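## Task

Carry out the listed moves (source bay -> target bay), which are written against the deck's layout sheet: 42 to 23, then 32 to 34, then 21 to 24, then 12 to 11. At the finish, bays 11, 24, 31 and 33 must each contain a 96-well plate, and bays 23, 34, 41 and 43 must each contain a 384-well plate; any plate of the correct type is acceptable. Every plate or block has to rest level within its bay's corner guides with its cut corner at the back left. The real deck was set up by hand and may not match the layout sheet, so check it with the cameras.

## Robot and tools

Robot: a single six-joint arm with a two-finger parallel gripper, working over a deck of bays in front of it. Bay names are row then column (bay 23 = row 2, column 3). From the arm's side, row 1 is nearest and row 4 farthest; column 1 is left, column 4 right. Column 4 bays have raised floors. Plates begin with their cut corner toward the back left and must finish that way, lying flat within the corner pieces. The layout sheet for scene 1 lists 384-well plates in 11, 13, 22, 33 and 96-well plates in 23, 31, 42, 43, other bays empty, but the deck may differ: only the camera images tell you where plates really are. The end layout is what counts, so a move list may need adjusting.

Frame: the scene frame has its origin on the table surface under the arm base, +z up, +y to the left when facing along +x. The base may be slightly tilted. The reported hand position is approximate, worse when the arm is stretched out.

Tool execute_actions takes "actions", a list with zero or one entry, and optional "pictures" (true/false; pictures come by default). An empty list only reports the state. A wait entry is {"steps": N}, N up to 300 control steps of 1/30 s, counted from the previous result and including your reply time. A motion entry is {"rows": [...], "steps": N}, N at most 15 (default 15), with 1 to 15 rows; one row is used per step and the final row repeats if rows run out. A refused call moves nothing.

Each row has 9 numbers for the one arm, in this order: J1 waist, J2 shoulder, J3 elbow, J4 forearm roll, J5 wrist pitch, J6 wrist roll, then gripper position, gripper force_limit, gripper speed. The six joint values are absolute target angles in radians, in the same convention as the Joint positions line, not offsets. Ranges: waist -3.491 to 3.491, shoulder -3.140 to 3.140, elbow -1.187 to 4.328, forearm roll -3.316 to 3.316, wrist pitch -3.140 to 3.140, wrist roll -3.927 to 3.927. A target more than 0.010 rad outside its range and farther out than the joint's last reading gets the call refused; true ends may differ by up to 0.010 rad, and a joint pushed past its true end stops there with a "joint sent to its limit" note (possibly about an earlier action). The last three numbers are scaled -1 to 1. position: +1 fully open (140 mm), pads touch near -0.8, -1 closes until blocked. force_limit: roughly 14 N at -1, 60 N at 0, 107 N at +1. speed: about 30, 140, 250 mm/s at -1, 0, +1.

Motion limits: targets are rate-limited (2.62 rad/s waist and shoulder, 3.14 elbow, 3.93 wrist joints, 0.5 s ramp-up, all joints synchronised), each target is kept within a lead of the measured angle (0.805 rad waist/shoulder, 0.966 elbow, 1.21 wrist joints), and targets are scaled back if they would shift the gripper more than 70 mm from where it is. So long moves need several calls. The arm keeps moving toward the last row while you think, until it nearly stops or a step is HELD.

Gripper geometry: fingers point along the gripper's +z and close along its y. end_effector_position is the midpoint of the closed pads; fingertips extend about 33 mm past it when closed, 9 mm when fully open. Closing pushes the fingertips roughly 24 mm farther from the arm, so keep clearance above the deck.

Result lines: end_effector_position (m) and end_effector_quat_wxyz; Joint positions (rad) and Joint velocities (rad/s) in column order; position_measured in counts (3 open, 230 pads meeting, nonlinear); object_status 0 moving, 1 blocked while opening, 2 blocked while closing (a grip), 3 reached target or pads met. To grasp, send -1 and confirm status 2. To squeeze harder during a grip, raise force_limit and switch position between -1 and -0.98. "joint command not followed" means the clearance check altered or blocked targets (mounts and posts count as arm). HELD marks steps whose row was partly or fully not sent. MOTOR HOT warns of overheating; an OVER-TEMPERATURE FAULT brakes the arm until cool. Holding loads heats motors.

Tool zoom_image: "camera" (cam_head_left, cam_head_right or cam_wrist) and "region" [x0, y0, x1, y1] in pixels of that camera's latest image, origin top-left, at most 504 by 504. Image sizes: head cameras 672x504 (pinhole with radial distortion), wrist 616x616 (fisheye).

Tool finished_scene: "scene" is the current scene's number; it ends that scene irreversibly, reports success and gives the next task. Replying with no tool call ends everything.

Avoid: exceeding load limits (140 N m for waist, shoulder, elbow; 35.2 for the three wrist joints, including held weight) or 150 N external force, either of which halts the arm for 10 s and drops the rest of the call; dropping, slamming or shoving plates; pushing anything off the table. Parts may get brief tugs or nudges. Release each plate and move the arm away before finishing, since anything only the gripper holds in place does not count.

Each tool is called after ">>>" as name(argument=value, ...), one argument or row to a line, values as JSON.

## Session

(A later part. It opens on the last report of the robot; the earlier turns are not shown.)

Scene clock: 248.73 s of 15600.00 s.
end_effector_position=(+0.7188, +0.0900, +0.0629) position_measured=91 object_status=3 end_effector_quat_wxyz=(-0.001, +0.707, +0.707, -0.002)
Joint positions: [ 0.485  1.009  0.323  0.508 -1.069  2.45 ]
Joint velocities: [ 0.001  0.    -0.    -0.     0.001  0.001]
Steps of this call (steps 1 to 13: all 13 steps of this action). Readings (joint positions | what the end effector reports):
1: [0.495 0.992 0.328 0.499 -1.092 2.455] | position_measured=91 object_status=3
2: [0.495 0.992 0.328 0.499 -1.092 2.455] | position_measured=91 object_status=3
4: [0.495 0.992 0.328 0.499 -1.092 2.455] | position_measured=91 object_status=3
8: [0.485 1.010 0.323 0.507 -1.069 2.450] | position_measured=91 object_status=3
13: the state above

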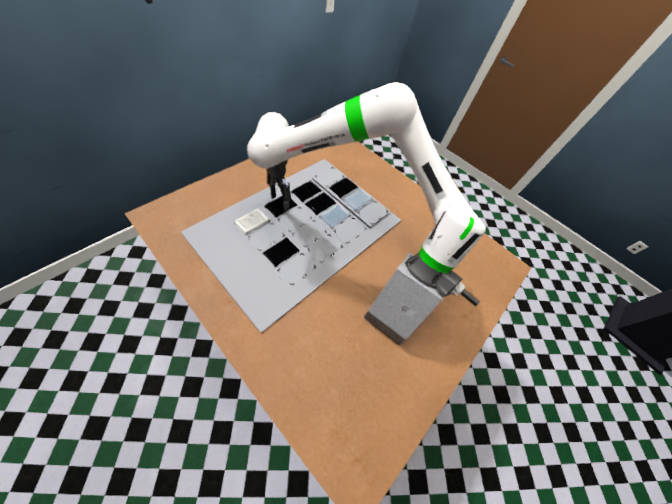

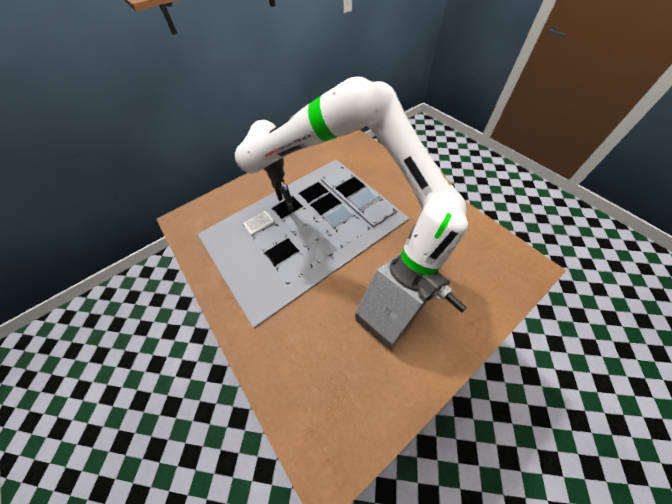

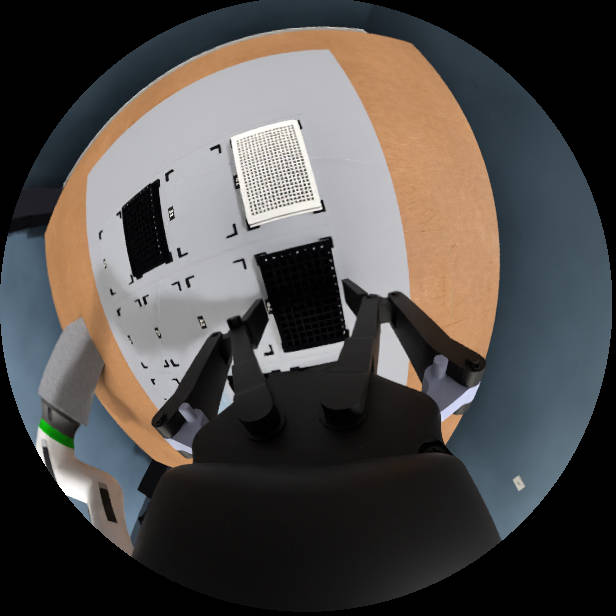

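>>> execute_actions(
  actions=[
    {"rows":[[0.4812,1.0190,0.3210,0.5118,-1.0572,2.4476,0.3,0,-0.5],[0.4812,1.0180,0.3210,0.5118,-1.0572,2.4476,0.3,0,-0.5],[0.4812,1.0180,0.3210,0.5118,-1.0572,2.4476,0.3,0,-0.5],[0.4764,1.0266,0.3185,0.516,-1.0457,2.4454,0.3,0,-0.5]],"steps":9},
  ],
  pictures=false,
)

>>> execute_actions(
  actions=[
    {"rows":[[0.4764,1.0266,0.3185,0.516,-1.0457,2.4454,-1,0,-0.5]],"steps":15},
  ],
)

>>> zoom_image(
  camera="cam_wrist",
  region=[200, 210, 400, 380],
)

>>> execute_actions(
  actions=[
    {"rows":[[0.4861,1.0095,0.3235,0.5076,-1.0686,2.4496,-1,0,-0.5],[0.4861,1.0095,0.3235,0.5076,-1.0686,2.4496,-1,0,-0.5],[0.4861,1.0095,0.3235,0.5076,-1.0686,2.4496,-1,0,-0.5],[0.4861,1.0095,0.3235,0.5076,-1.0686,2.4496,-1,0,-0.5],[0.5015,0.9805,0.3317,0.4933,-1.1068,2.458,-1,0,-0.5]],"steps":11},
  ],
  pictures=false,
)

>>> execute_actions(
  actions=[
    {"rows":[[0.7674,1.005,0.1703,0.4555,-1.031,2.164,-1,0,-0.5]],"steps":15},
  ],
  pictures=false,
)

>>> execute_actions(
  actions=[
    {"rows":[[0.7674,1.005,0.1703,0.4555,-1.031,2.164,-1,0,-0.5],[0.7674,1.005,0.1703,0.4555,-1.031,2.164,-1,0,-0.5],[0.7674,1.005,0.1703,0.4555,-1.031,2.164,-1,0,-0.5],[0.7674,1.005,0.1703,0.4555,-1.031,2.164,-1,0,-0.5],[0.7458,1.0469,0.157,0.4804,-0.976,2.148,-1,0,-0.5]],"steps":15},
  ],
)

>>> zoom_image(
  camera="cam_wrist",
  region=[200, 210, 400, 380],
)

Scene clock: 270.37 s of 15600.00 s.
end_effector_position=(+0.7185, +0.0906, +0.0479) position_measured=91 object_status=3 end_effector_quat_wxyz=(-0.001, +0.707, +0.707, -0.002)
Joint positions: [ 0.476  1.027  0.318  0.516 -1.046  2.445]
Joint velocities: [ 0.001 -0.001 -0.    -0.     0.     0.   ]
Steps of this call (steps 1 to 15: the robot went on to your last target; steps 16 to 90: nothing new was sent; then 18.33 s passed at rest; steps 91 to 99: all 9 steps of this action). Readings (joint positions | what the end effector reports):
91: [0.485 1.009 0.323 0.508 -1.068 2.450] | position_measured=91 object_status=3
92: [0.484 1.012 0.323 0.509 -1.064 2.449] | position_measured=91 object_status=3
94: [0.481 1.019 0.321 0.511 -1.057 2.448] | position_measured=91 object_status=3
98: [0.476 1.027 0.318 0.516 -1.046 2.445] | position_measured=91 object_status=3
99: the state above

Scene clock: 270.87 s of 15600.00 s.
end_effector_position=(+0.7187, +0.0906, +0.0480) position_measured=109 object_status=2 end_effector_quat_wxyz=(-0.001, +0.707, +0.707, -0.001)
Joint positions: [ 0.476  1.027  0.319  0.516 -1.046  2.445]
Joint velocities: [ 0.002  0.    -0.     0.    -0.    -0.   ]
Steps of this call (steps 1 to 15: all 15 steps of this action). Readings (joint positions | what the end effector reports):
1: [0.476 1.027 0.318 0.516 -1.046 2.445] | position_measured=91 object_status=0
2: [0.476 1.027 0.318 0.516 -1.046 2.445] | position_measured=93 object_status=0
4: [0.476 1.027 0.319 0.516 -1.045 2.445] | position_measured=102 object_status=0
8: [0.476 1.026 0.319 0.516 -1.045 2.445] | position_measured=109 object_status=0
15: the state above

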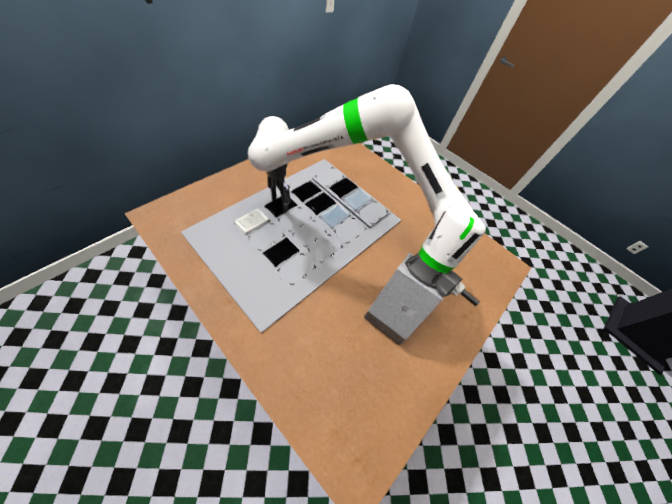

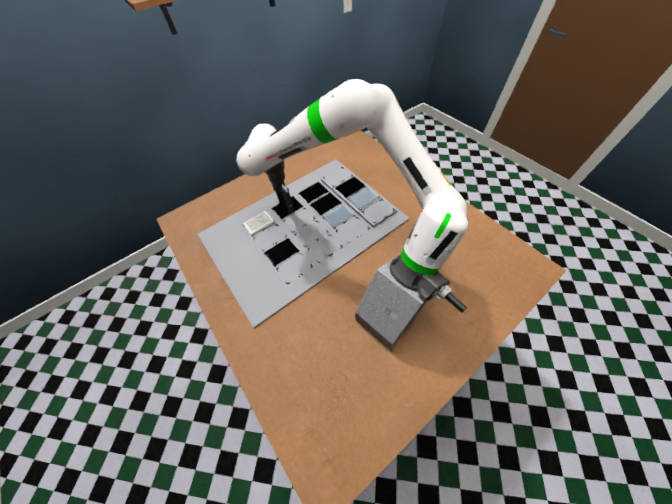

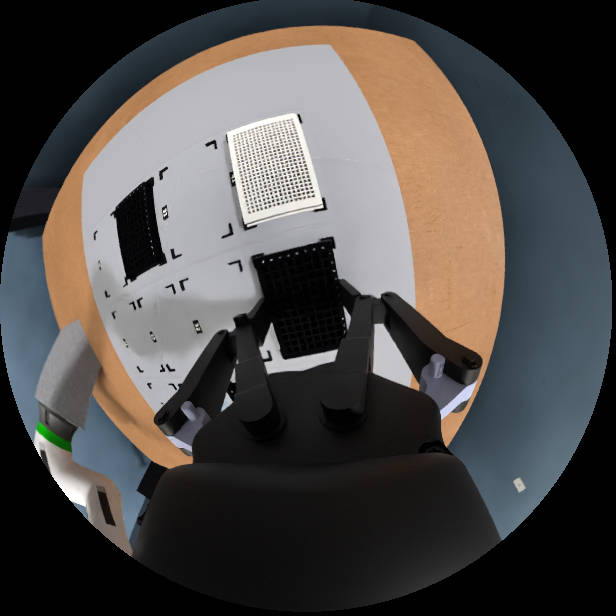

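Region (200, 210, 400, 380) of cam_wrist's 616x616 image, scaled by 2.520, with more detail than that image has; it fills the top 428 rows of this view, and the rest is white.

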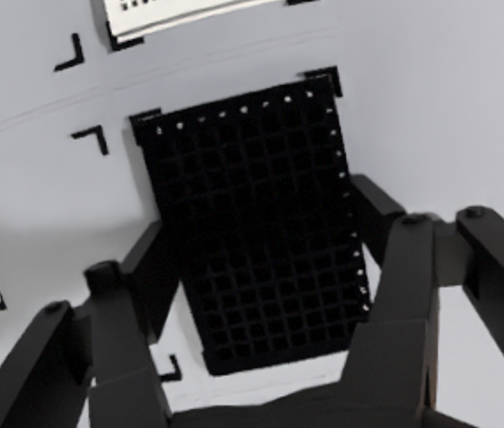

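Scene clock: 271.23 s of 15600.00 s.
end_effector_position=(+0.7184, +0.0904, +0.0879) position_measured=110 object_status=2 end_effector_quat_wxyz=(-0.001, +0.708, +0.707, -0.001)
Joint positions: [ 0.502  0.981  0.332  0.493 -1.107  2.458]
Joint velocities: [ 0.001  0.001  0.    -0.     0.     0.001]
Steps of this call (steps 1 to 11: all 11 steps of this action). Readings (joint positions | what the end effector reports):
1: [0.476 1.026 0.319 0.516 -1.046 2.445] | position_measured=109 object_status=2
2: [0.478 1.024 0.319 0.515 -1.050 2.446] | position_measured=109 object_status=2
4: [0.485 1.010 0.323 0.509 -1.067 2.449] | position_measured=110 object_status=2
8: [0.498 0.987 0.330 0.497 -1.098 2.456] | position_measured=110 object_status=2
11: the state above

Scene clock: 271.73 s of 15600.00 s.
end_effector_position=(+0.6133, +0.2541, +0.0902) position_measured=110 object_status=2 end_effector_quat_wxyz=(-0.001, +0.707, +0.708, -0.001)
Joint positions: [ 0.761  1.004  0.175  0.456 -1.033  2.172]
Joint velocities: [ 0.258  0.022 -0.155 -0.035  0.073 -0.283]
Steps of this call (steps 1 to 15: all 15 steps of this action). Readings (joint positions | what the end effector reports):
1: [0.502 0.981 0.332 0.493 -1.107 2.458] | position_measured=110 object_status=2
2: [0.505 0.981 0.330 0.493 -1.106 2.454] | position_measured=110 object_status=2
4: [0.528 0.983 0.315 0.489 -1.099 2.428] | position_measured=110 object_status=2
8: [0.618 0.991 0.261 0.477 -1.074 2.330] | position_measured=110 object_status=2
15: the state above

Scene clock: 272.23 s of 15600.00 s.
end_effector_position=(+0.6103, +0.2572, +0.0559) position_measured=110 object_status=2 end_effector_quat_wxyz=(-0.001, +0.707, +0.707, -0.001)
Joint positions: [ 0.746  1.047  0.157  0.48  -0.976  2.148]
Joint velocities: [ 0.    -0.001  0.    -0.     0.002 -0.   ]
Steps of this call (steps 1 to 15: all 15 steps of this action). Readings (joint positions | what the end effector reports):
1: [0.766 1.005 0.171 0.456 -1.031 2.166] | position_measured=110 object_status=2
2: [0.767 1.005 0.170 0.456 -1.031 2.164] | position_measured=110 object_status=2
4: [0.767 1.005 0.170 0.456 -1.031 2.164] | position_measured=110 object_status=2
8: [0.754 1.031 0.162 0.470 -0.997 2.154] | position_measured=110 object_status=2
15: the state above

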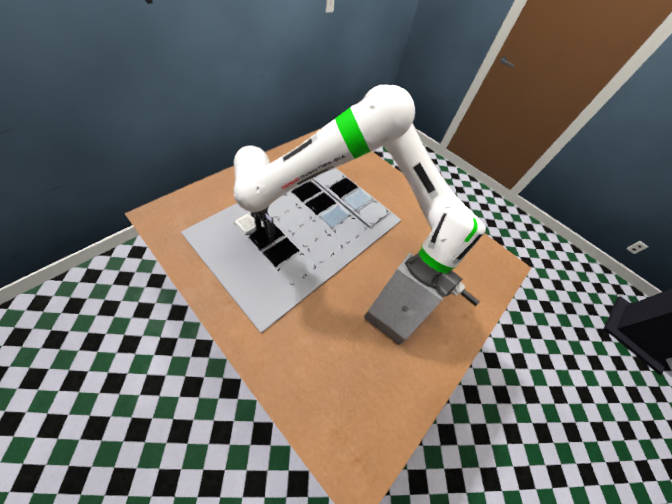

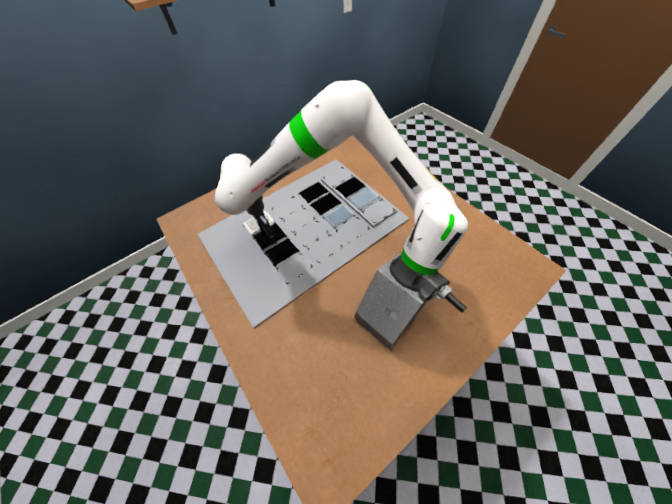

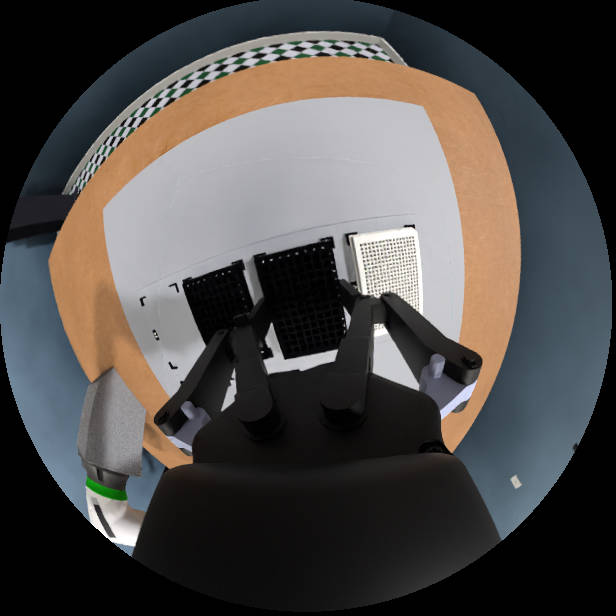

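Region (200, 210, 400, 380) of cam_wrist's 616x616 image, scaled by 2.520, with more detail than that image has; it fills the top 428 rows of this view, and the rest is white.

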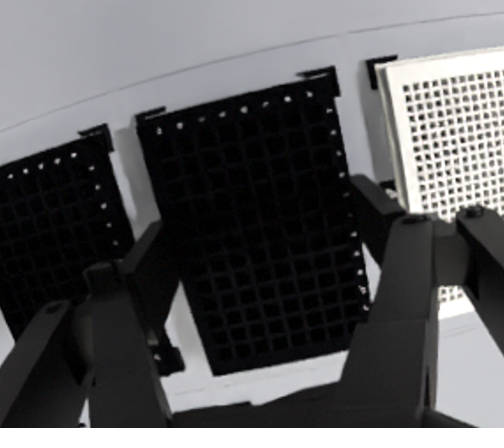

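Good. Place at z≈.049.

>>> execute_actions(
  actions=[
    {"rows":[[0.7436,1.0511,0.1557,0.483,-0.9705,2.1464,-1,0,-0.5],[0.7436,1.0511,0.1557,0.483,-0.9705,2.1464,-1,0,-0.5],[0.7436,1.0511,0.1557,0.483,-0.9705,2.1464,-1,0,-0.5],[0.7414,1.0554,0.1543,0.4856,-0.9648,2.1447,-1,0,-0.5]],"steps":9},
  ],
  pictures=false,
)

>>> execute_actions(
  actions=[
    {"rows":[[0.7414,1.0554,0.1543,0.4856,-0.9648,2.1447,0.3,0,-0.5]],"steps":12},
  ],
  pictures=false,
)

>>> execute_actions(
  actions=[
    {"rows":[[0.762,1.0156,0.167,0.4617,-1.0175,2.160,0.3,0,-0.5]],"steps":10},
  ],
)

>>> zoom_image(
  camera="cam_wrist",
  region=[200, 210, 400, 380],
)

Scene clock: 279.77 s of 15600.00 s.
end_effector_position=(+0.6101, +0.2573, +0.0490) position_measured=110 object_status=2 end_effector_quat_wxyz=(-0.001, +0.707, +0.707, -0.001)
Joint positions: [ 0.742  1.055  0.154  0.486 -0.965  2.145]
Joint velocities: [ 0.  0.  0.  0.  0. -0.]
Steps of this call (steps 1 to 15: the robot went on to your last target; steps 16 to 90: nothing new was sent; then 4.23 s passed at rest; steps 91 to 99: all 9 steps of this action). Readings (joint positions | what the end effector reports):
91: [0.746 1.047 0.157 0.480 -0.976 2.148] | position_measured=110 object_status=2
92: [0.745 1.049 0.157 0.481 -0.973 2.147] | position_measured=110 object_status=2
94: [0.744 1.051 0.156 0.482 -0.970 2.146] | position_measured=110 object_status=2
98: [0.742 1.056 0.154 0.486 -0.965 2.145] | position_measured=110 object_status=2
99: the state above

Scene clock: 280.17 s of 15600.00 s.
end_effector_position=(+0.6101, +0.2572, +0.0489) position_measured=91 object_status=0 end_effector_quat_wxyz=(-0.001, +0.707, +0.707, -0.001)
Joint positions: [ 0.741  1.055  0.154  0.486 -0.965  2.145]
Joint velocities: [-0.001 -0.001  0.    -0.    -0.    -0.   ]
Steps of this call (steps 1 to 12: all 12 steps of this action). Readings (joint positions | what the end effector reports):
1: [0.742 1.055 0.154 0.486 -0.965 2.145] | position_measured=110 object_status=0
2: [0.741 1.055 0.154 0.486 -0.965 2.145] | position_measured=110 object_status=0
4: [0.741 1.055 0.154 0.486 -0.965 2.145] | position_measured=98 object_status=0
8: [0.741 1.055 0.154 0.486 -0.965 2.145] | position_measured=91 object_status=0
12: the state above

Scene clock: 280.50 s of 15600.00 s.
end_effector_position=(+0.6102, +0.2574, +0.0814) position_measured=91 object_status=3 end_effector_quat_wxyz=(-0.001, +0.707, +0.707, -0.001)
Joint positions: [ 0.762  1.016  0.167  0.462 -1.017  2.16 ]
Joint velocities: [-0.    -0.001  0.    -0.    -0.001  0.   ]
Steps of this call (steps 1 to 10: all 10 steps of this action). Readings (joint positions | what the end effector reports):
1: [0.741 1.055 0.154 0.486 -0.965 2.145] | position_measured=91 object_status=0
2: [0.743 1.052 0.155 0.483 -0.970 2.146] | position_measured=91 object_status=3
4: [0.754 1.030 0.162 0.471 -0.999 2.154] | position_measured=91 object_status=3
8: [0.762 1.016 0.167 0.462 -1.017 2.160] | position_measured=91 object_status=3
10: the state above

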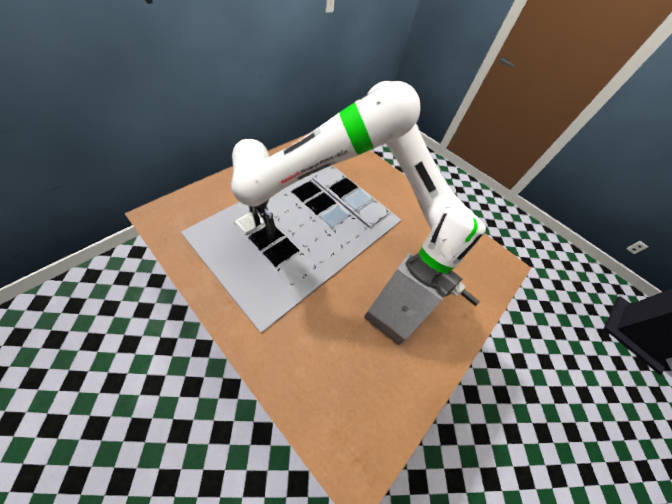

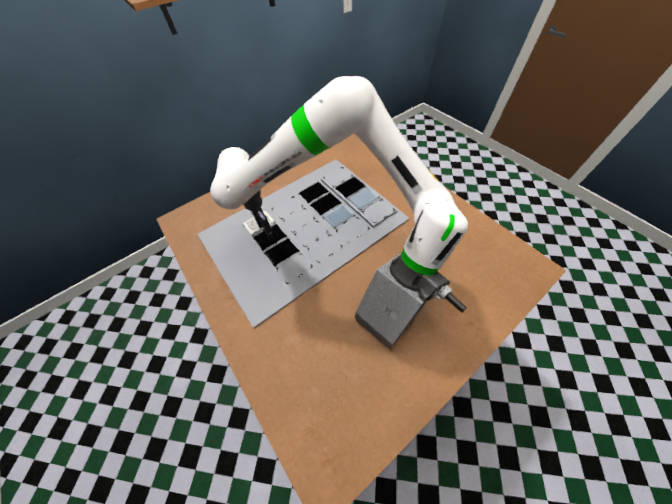

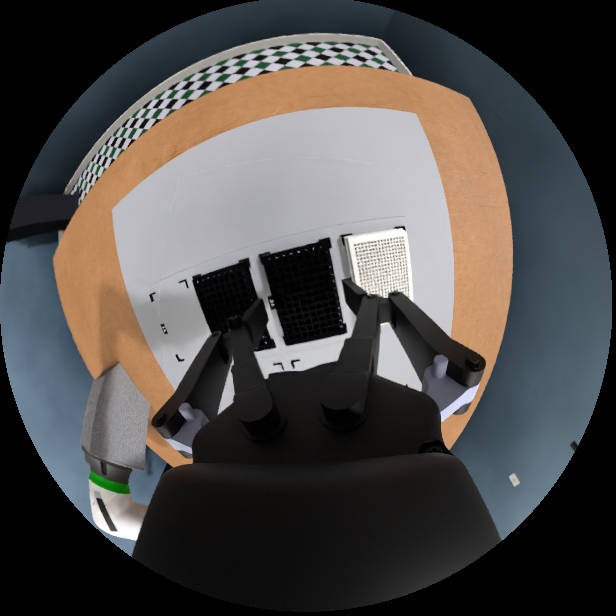

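Region (200, 210, 400, 380) of cam_wrist's 616x616 image, scaled by 2.520, with more detail than that image has; it fills the top 428 rows of this view, and the rest is white.

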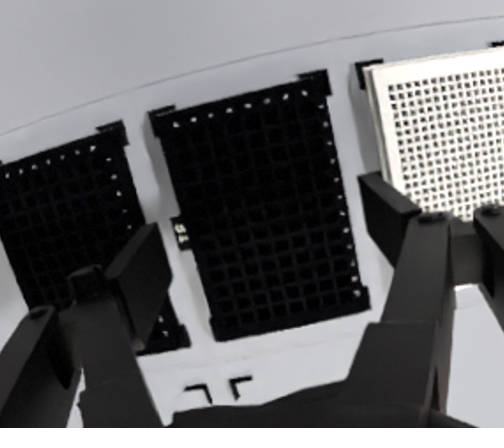

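>>> execute_actions(
  actions=[
    {"rows":[[0.8737,0.8706,-0.1674,0.4746,-0.8788,1.981,0.3,0,-0.5]],"steps":15},
  ],
  pictures=false,
)

>>> execute_actions(
  actions=[
    {"rows":[[0.8614,0.8949,-0.1756,0.494,-0.847,1.9685,0.3,0,-0.5]],"steps":12},
  ],
)

>>> zoom_image(
  camera="cam_wrist",
  region=[200, 210, 400, 380],
)

Scene clock: 299.57 s of 15600.00 s.
end_effector_position=(+0.5031, +0.2584, +0.0813) position_measured=91 object_status=3 end_effector_quat_wxyz=(-0.001, +0.708, +0.706, -0.002)
Joint positions: [ 0.874  0.871 -0.167  0.475 -0.879  1.981]
Joint velocities: [ 0.008 -0.014 -0.027  0.005  0.015 -0.018]
Steps of this call (steps 1 to 15: the robot went on to your last target; steps 16 to 90: nothing new was sent; then 15.57 s passed at rest; steps 91 to 105: all 15 steps of this action). Readings (joint positions | what the end effector reports):
91: [0.762 1.015 0.167 0.462 -1.017 2.160] | position_measured=91 object_status=3
92: [0.763 1.014 0.163 0.462 -1.016 2.158] | position_measured=91 object_status=3
94: [0.773 1.001 0.134 0.463 -1.004 2.143] | position_measured=91 object_status=3
98: [0.819 0.942 -0.003 0.468 -0.947 2.069] | position_measured=91 object_status=3
105: the state above

Scene clock: 299.97 s of 15600.00 s.
end_effector_position=(+0.5030, +0.2585, +0.0643) position_measured=91 object_status=3 end_effector_quat_wxyz=(-0.001, +0.708, +0.707, -0.002)
Joint positions: [ 0.861  0.895 -0.176  0.494 -0.847  1.969]
Joint velocities: [-0.001  0.    -0.     0.    -0.    -0.   ]
Steps of this call (steps 1 to 12: all 12 steps of this action). Readings (joint positions | what the end effector reports):
1: [0.874 0.871 -0.167 0.475 -0.879 1.981] | position_measured=91 object_status=3
2: [0.872 0.874 -0.168 0.478 -0.874 1.979] | position_measured=91 object_status=3
4: [0.864 0.891 -0.174 0.491 -0.852 1.970] | position_measured=91 object_status=3
8: [0.862 0.895 -0.176 0.494 -0.847 1.969] | position_measured=91 object_status=3
12: the state above

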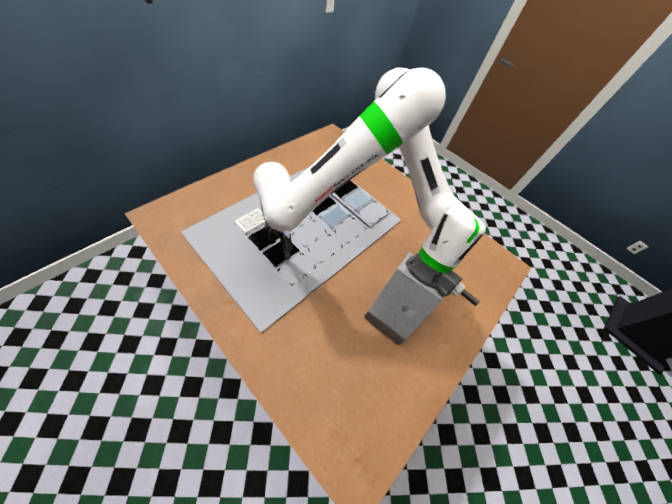

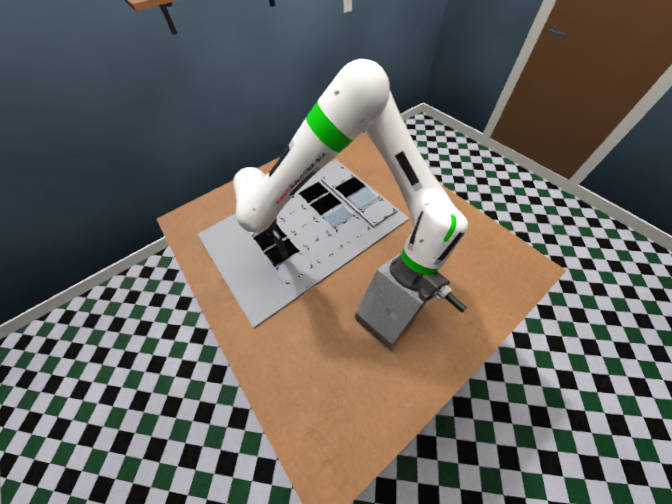

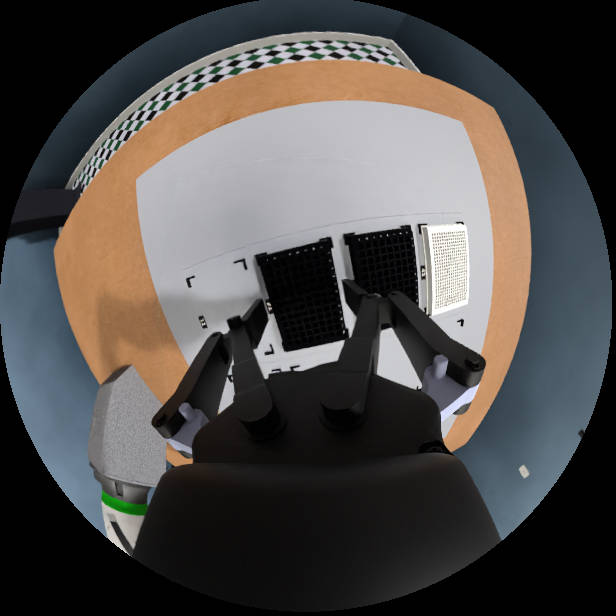

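Region (200, 210, 400, 380) of cam_wrist's 616x616 image, scaled by 2.520, with more detail than that image has; it fills the top 428 rows of this view, and the rest is white.

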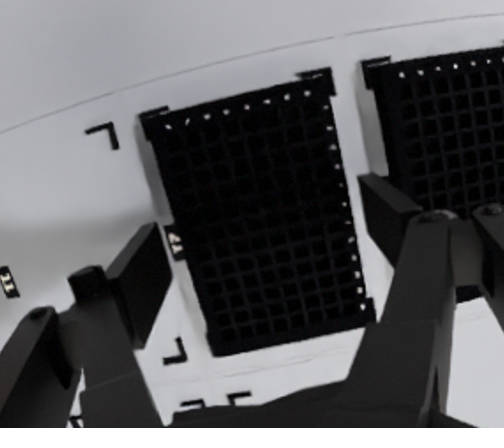

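Aligned.

>>> execute_actions(
  actions=[
    {"rows":[[0.855,0.9072,-0.1795,0.5038,-0.8314,1.9622,0.3,0,-0.5],[0.855,0.9072,-0.1795,0.5038,-0.8314,1.9622,0.3,0,-0.5],[0.855,0.9072,-0.1795,0.5038,-0.8314,1.9622,0.3,0,-0.5],[0.8487,0.9196,-0.1834,0.5136,-0.8158,1.956,0.3,0,-0.5]],"steps":9},
  ],
  pictures=false,
)

>>> execute_actions(
  actions=[
    {"rows":[[0.8487,0.9196,-0.1834,0.5136,-0.8158,1.956,-1,0,-0.5]],"steps":15},
  ],
)

>>> zoom_image(
  camera="cam_wrist",
  region=[200, 210, 400, 380],
)

>>> execute_actions(
  actions=[
    {"rows":[[0.8614,0.8949,-0.1756,0.494,-0.847,1.9685,-1,0,-0.5],[0.8614,0.8949,-0.1756,0.494,-0.847,1.9685,-1,0,-0.5],[0.8614,0.8949,-0.1756,0.494,-0.847,1.9685,-1,0,-0.5],[0.8614,0.8949,-0.1756,0.494,-0.847,1.9685,-1,0,-0.5],[0.8675,0.8828,-0.1715,0.4843,-0.8629,1.9748,-1,0,-0.5]],"steps":9},
  ],
  pictures=false,
)

>>> execute_actions(
  actions=[
    {"rows":[[1.021,0.781,-0.4377,0.4737,-0.746,1.791,-1,0,-0.5]],"steps":15},
  ],
  pictures=false,
)

>>> execute_actions(
  actions=[
    {"rows":[[1.0072,0.8103,-0.4474,0.503,-0.7094,1.7715,-1,0,-0.5]],"steps":12},
  ],
)

>>> zoom_image(
  camera="cam_wrist",
  region=[200, 210, 400, 380],
)

Scene clock: 312.17 s of 15600.00 s.
end_effector_position=(+0.5024, +0.2582, +0.0471) position_measured=91 object_status=3 end_effector_quat_wxyz=(-0.001, +0.707, +0.707, -0.002)
Joint positions: [ 0.849  0.92  -0.184  0.514 -0.816  1.956]
Joint velocities: [ 0.    -0.     0.001 -0.     0.002 -0.   ]
Steps of this call (steps 1 to 15: the robot went on to your last target; steps 16 to 90: nothing new was sent; then 8.90 s passed at rest; steps 91 to 99: all 9 steps of this action). Readings (joint positions | what the end effector reports):
91: [0.861 0.895 -0.176 0.494 -0.847 1.968] | position_measured=91 object_status=3
92: [0.860 0.898 -0.176 0.496 -0.842 1.967] | position_measured=91 object_status=3
94: [0.855 0.908 -0.180 0.503 -0.832 1.962] | position_measured=91 object_status=3
98: [0.849 0.920 -0.184 0.514 -0.816 1.956] | position_measured=91 object_status=3
99: the state above

Scene clock: 312.67 s of 15600.00 s.
end_effector_position=(+0.5027, +0.2584, +0.0474) position_measured=109 object_status=2 end_effector_quat_wxyz=(-0.001, +0.707, +0.707, -0.002)
Joint positions: [ 0.849  0.92  -0.183  0.514 -0.816  1.956]
Joint velocities: [-0.001  0.001 -0.001 -0.002  0.    -0.   ]
Steps of this call (steps 1 to 15: all 15 steps of this action). Readings (joint positions | what the end effector reports):
1: [0.849 0.920 -0.184 0.514 -0.816 1.956] | position_measured=91 object_status=0
2: [0.849 0.920 -0.184 0.514 -0.816 1.956] | position_measured=93 object_status=0
4: [0.849 0.919 -0.183 0.514 -0.816 1.956] | position_measured=102 object_status=0
8: [0.849 0.919 -0.183 0.514 -0.816 1.956] | position_measured=109 object_status=0
15: the state above

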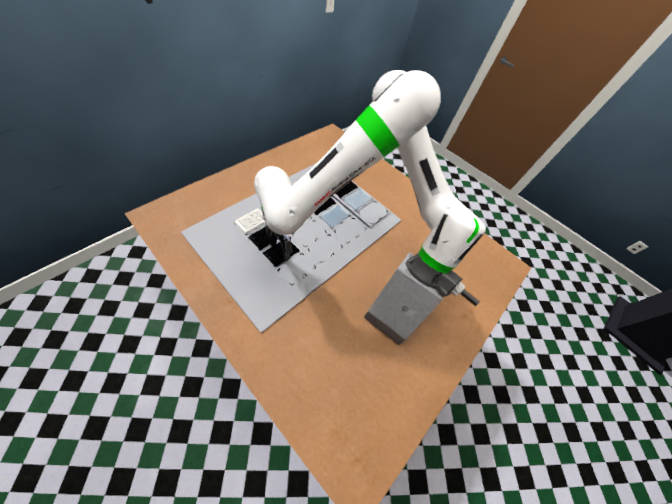

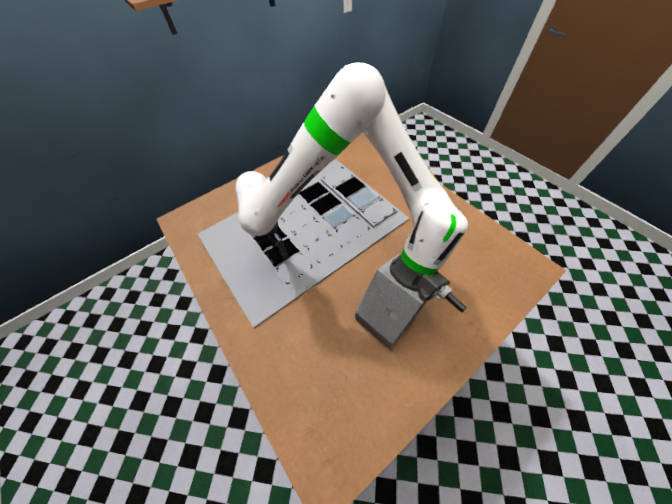

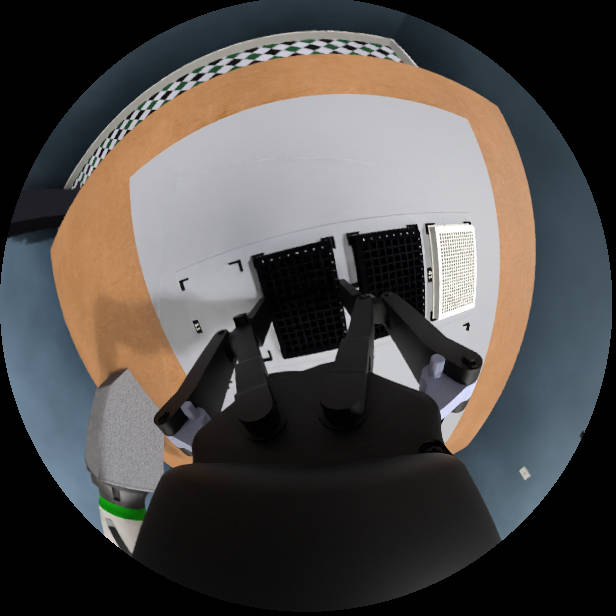

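Region (200, 210, 400, 380) of cam_wrist's 616x616 image, scaled by 2.520, with more detail than that image has; it fills the top 428 rows of this view, and the rest is white.

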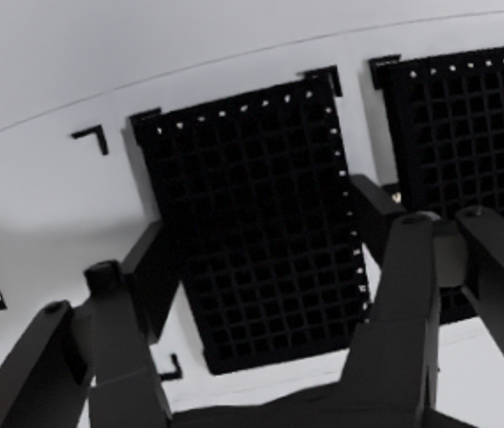

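Scene clock: 312.97 s of 15600.00 s.
end_effector_position=(+0.5031, +0.2585, +0.0728) position_measured=110 object_status=2 end_effector_quat_wxyz=(-0.001, +0.708, +0.706, -0.002)
Joint positions: [ 0.867  0.883 -0.171  0.484 -0.863  1.975]
Joint velocities: [ 0.001  0.002 -0.003 -0.008 -0.004  0.002]
Steps of this call (steps 1 to 9: all 9 steps of this action). Readings (joint positions | what the end effector reports):
1: [0.849 0.919 -0.183 0.514 -0.816 1.956] | position_measured=109 object_status=2
2: [0.850 0.917 -0.183 0.511 -0.820 1.957] | position_measured=109 object_status=2
4: [0.859 0.899 -0.177 0.497 -0.842 1.966] | position_measured=110 object_status=2
8: [0.867 0.883 -0.171 0.485 -0.862 1.975] | position_measured=110 object_status=2
9: the state above

Scene clock: 313.47 s of 15600.00 s.
end_effector_position=(+0.3948, +0.2602, +0.0723) position_measured=110 object_status=2 end_effector_quat_wxyz=(-0.001, +0.707, +0.707, -0.001)
Joint positions: [ 1.021  0.781 -0.437  0.474 -0.746  1.791]
Joint velocities: [-0.001  0.002 -0.002  0.     0.002 -0.003]
Steps of this call (steps 1 to 15: all 15 steps of this action). Readings (joint positions | what the end effector reports):
1: [0.868 0.883 -0.172 0.484 -0.863 1.975] | position_measured=110 object_status=2
2: [0.870 0.881 -0.176 0.484 -0.862 1.972] | position_measured=110 object_status=2
4: [0.886 0.870 -0.204 0.483 -0.849 1.952] | position_measured=110 object_status=2
8: [0.961 0.821 -0.334 0.478 -0.792 1.863] | position_measured=110 object_status=2
15: the state above

Scene clock: 313.87 s of 15600.00 s.
end_effector_position=(+0.3945, +0.2604, +0.0554) position_measured=110 object_status=2 end_effector_quat_wxyz=(-0.000, +0.706, +0.708, -0.001)
Joint positions: [ 1.007  0.81  -0.447  0.503 -0.709  1.772]
Joint velocities: [-0.001 -0.001 -0.    -0.    -0.001  0.   ]
Steps of this call (steps 1 to 12: all 12 steps of this action). Readings (joint positions | what the end effector reports):
1: [1.021 0.781 -0.437 0.474 -0.746 1.791] | position_measured=110 object_status=2
2: [1.020 0.784 -0.439 0.477 -0.741 1.789] | position_measured=110 object_status=2
4: [1.011 0.804 -0.445 0.496 -0.718 1.776] | position_measured=110 object_status=2
8: [1.007 0.810 -0.447 0.503 -0.709 1.772] | position_measured=110 object_status=2
12: the state above

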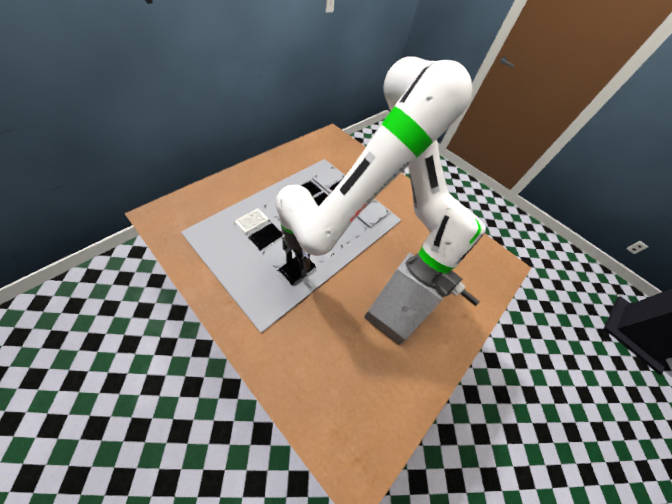

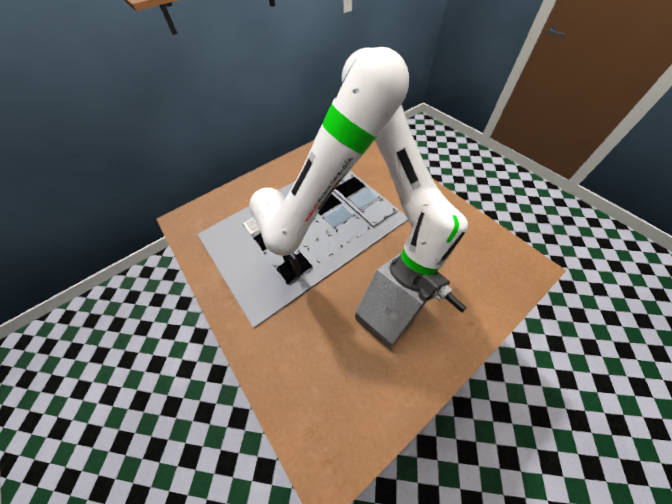

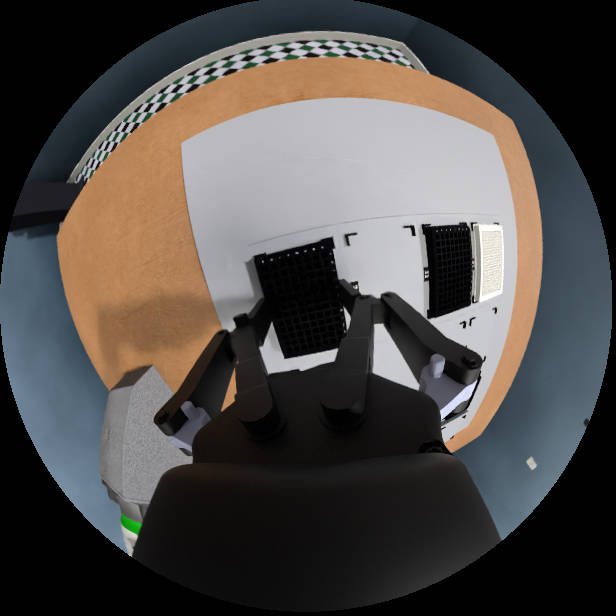

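Region (200, 210, 400, 380) of cam_wrist's 616x616 image, scaled by 2.520, with more detail than that image has; it fills the top 428 rows of this view, and the rest is white.

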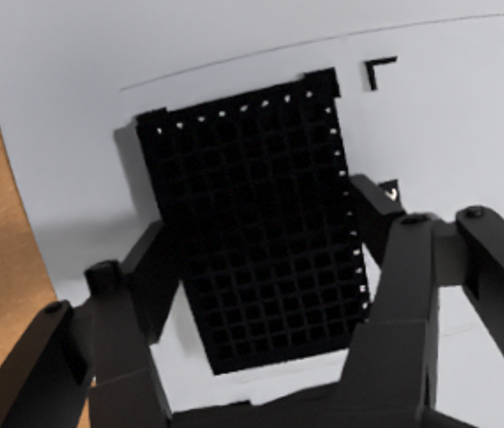

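>>> execute_actions(
  actions=[
    {"rows":[[1.0055,0.8094,-0.4479,0.5038,-0.7094,1.7746,-1,0,-0.5],[1.0055,0.8094,-0.4479,0.5038,-0.7094,1.7746,-1,0,-0.5],[1.0055,0.8094,-0.4479,0.5038,-0.7094,1.7746,-1,0,-0.5],[1.0055,0.8094,-0.4479,0.5038,-0.7094,1.7746,-1,0,-0.5],[1.0025,0.8155,-0.4497,0.5098,-0.702,1.7707,-1,0,-0.5],[1.0025,0.8155,-0.4497,0.5098,-0.702,1.7707,-1,0,-0.5],[1.0025,0.8155,-0.4497,0.5098,-0.702,1.7707,-1,0,-0.5],[0.9994,0.8215,-0.4514,0.5159,-0.6945,1.7668,-1,0,-0.5]],"steps":14},
  ],
)

>>> zoom_image(
  camera="cam_wrist",
  region=[200, 210, 400, 380],
)

Scene clock: 328.77 s of 15600.00 s.
end_effector_position=(+0.3949, +0.2598, +0.0485) position_measured=110 object_status=2 end_effector_quat_wxyz=(-0.001, +0.705, +0.709, -0.001)
Joint positions: [ 0.999  0.822 -0.451  0.516 -0.695  1.767]
Joint velocities: [-0.001 -0.    -0.    -0.     0.001 -0.   ]
Steps of this call (steps 1 to 15: the robot went on to your last target; steps 16 to 90: nothing new was sent; then 11.43 s passed at rest; steps 91 to 104: all 14 steps of this action). Readings (joint positions | what the end effector reports):
91: [1.007 0.810 -0.447 0.503 -0.709 1.772] | position_measured=110 object_status=2
92: [1.006 0.810 -0.447 0.504 -0.709 1.773] | position_measured=110 object_status=2
94: [1.005 0.810 -0.448 0.504 -0.709 1.774] | position_measured=110 object_status=2
98: [1.002 0.816 -0.450 0.510 -0.702 1.771] | position_measured=110 object_status=2
104: the state above

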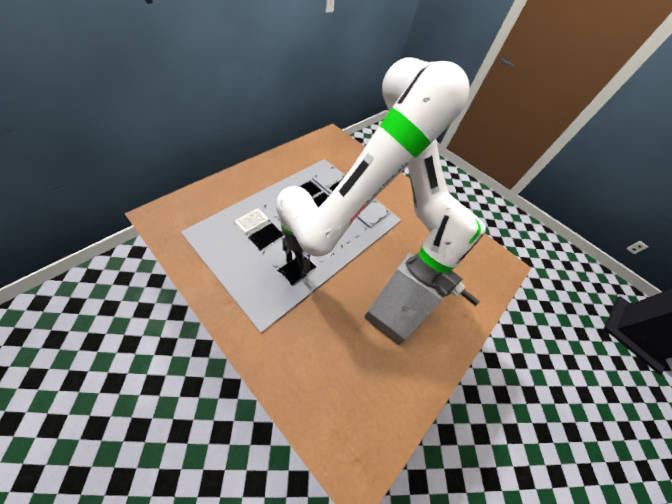

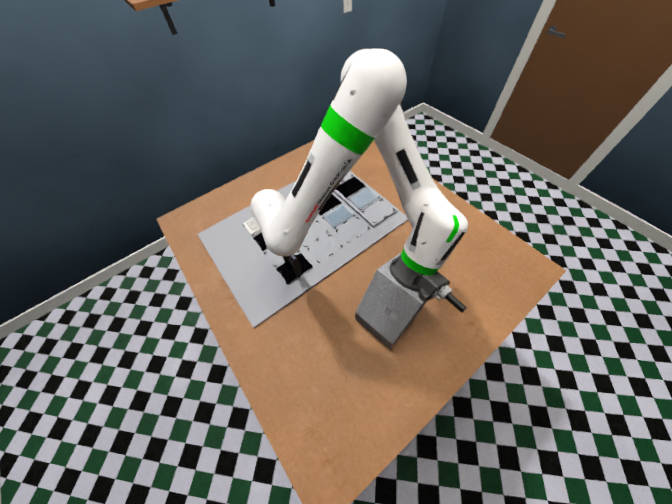

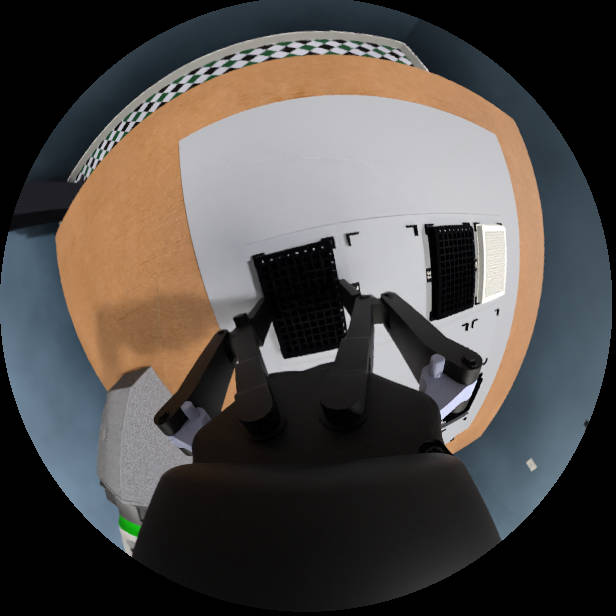

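Region (200, 210, 400, 380) of cam_wrist's 616x616 image, scaled by 2.520, with more detail than that image has; it fills the top 428 rows of this view, and the rest is white.

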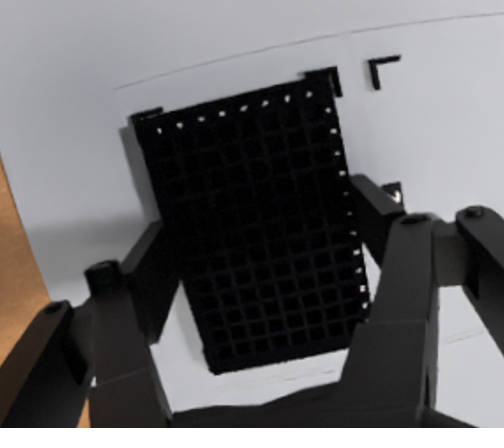

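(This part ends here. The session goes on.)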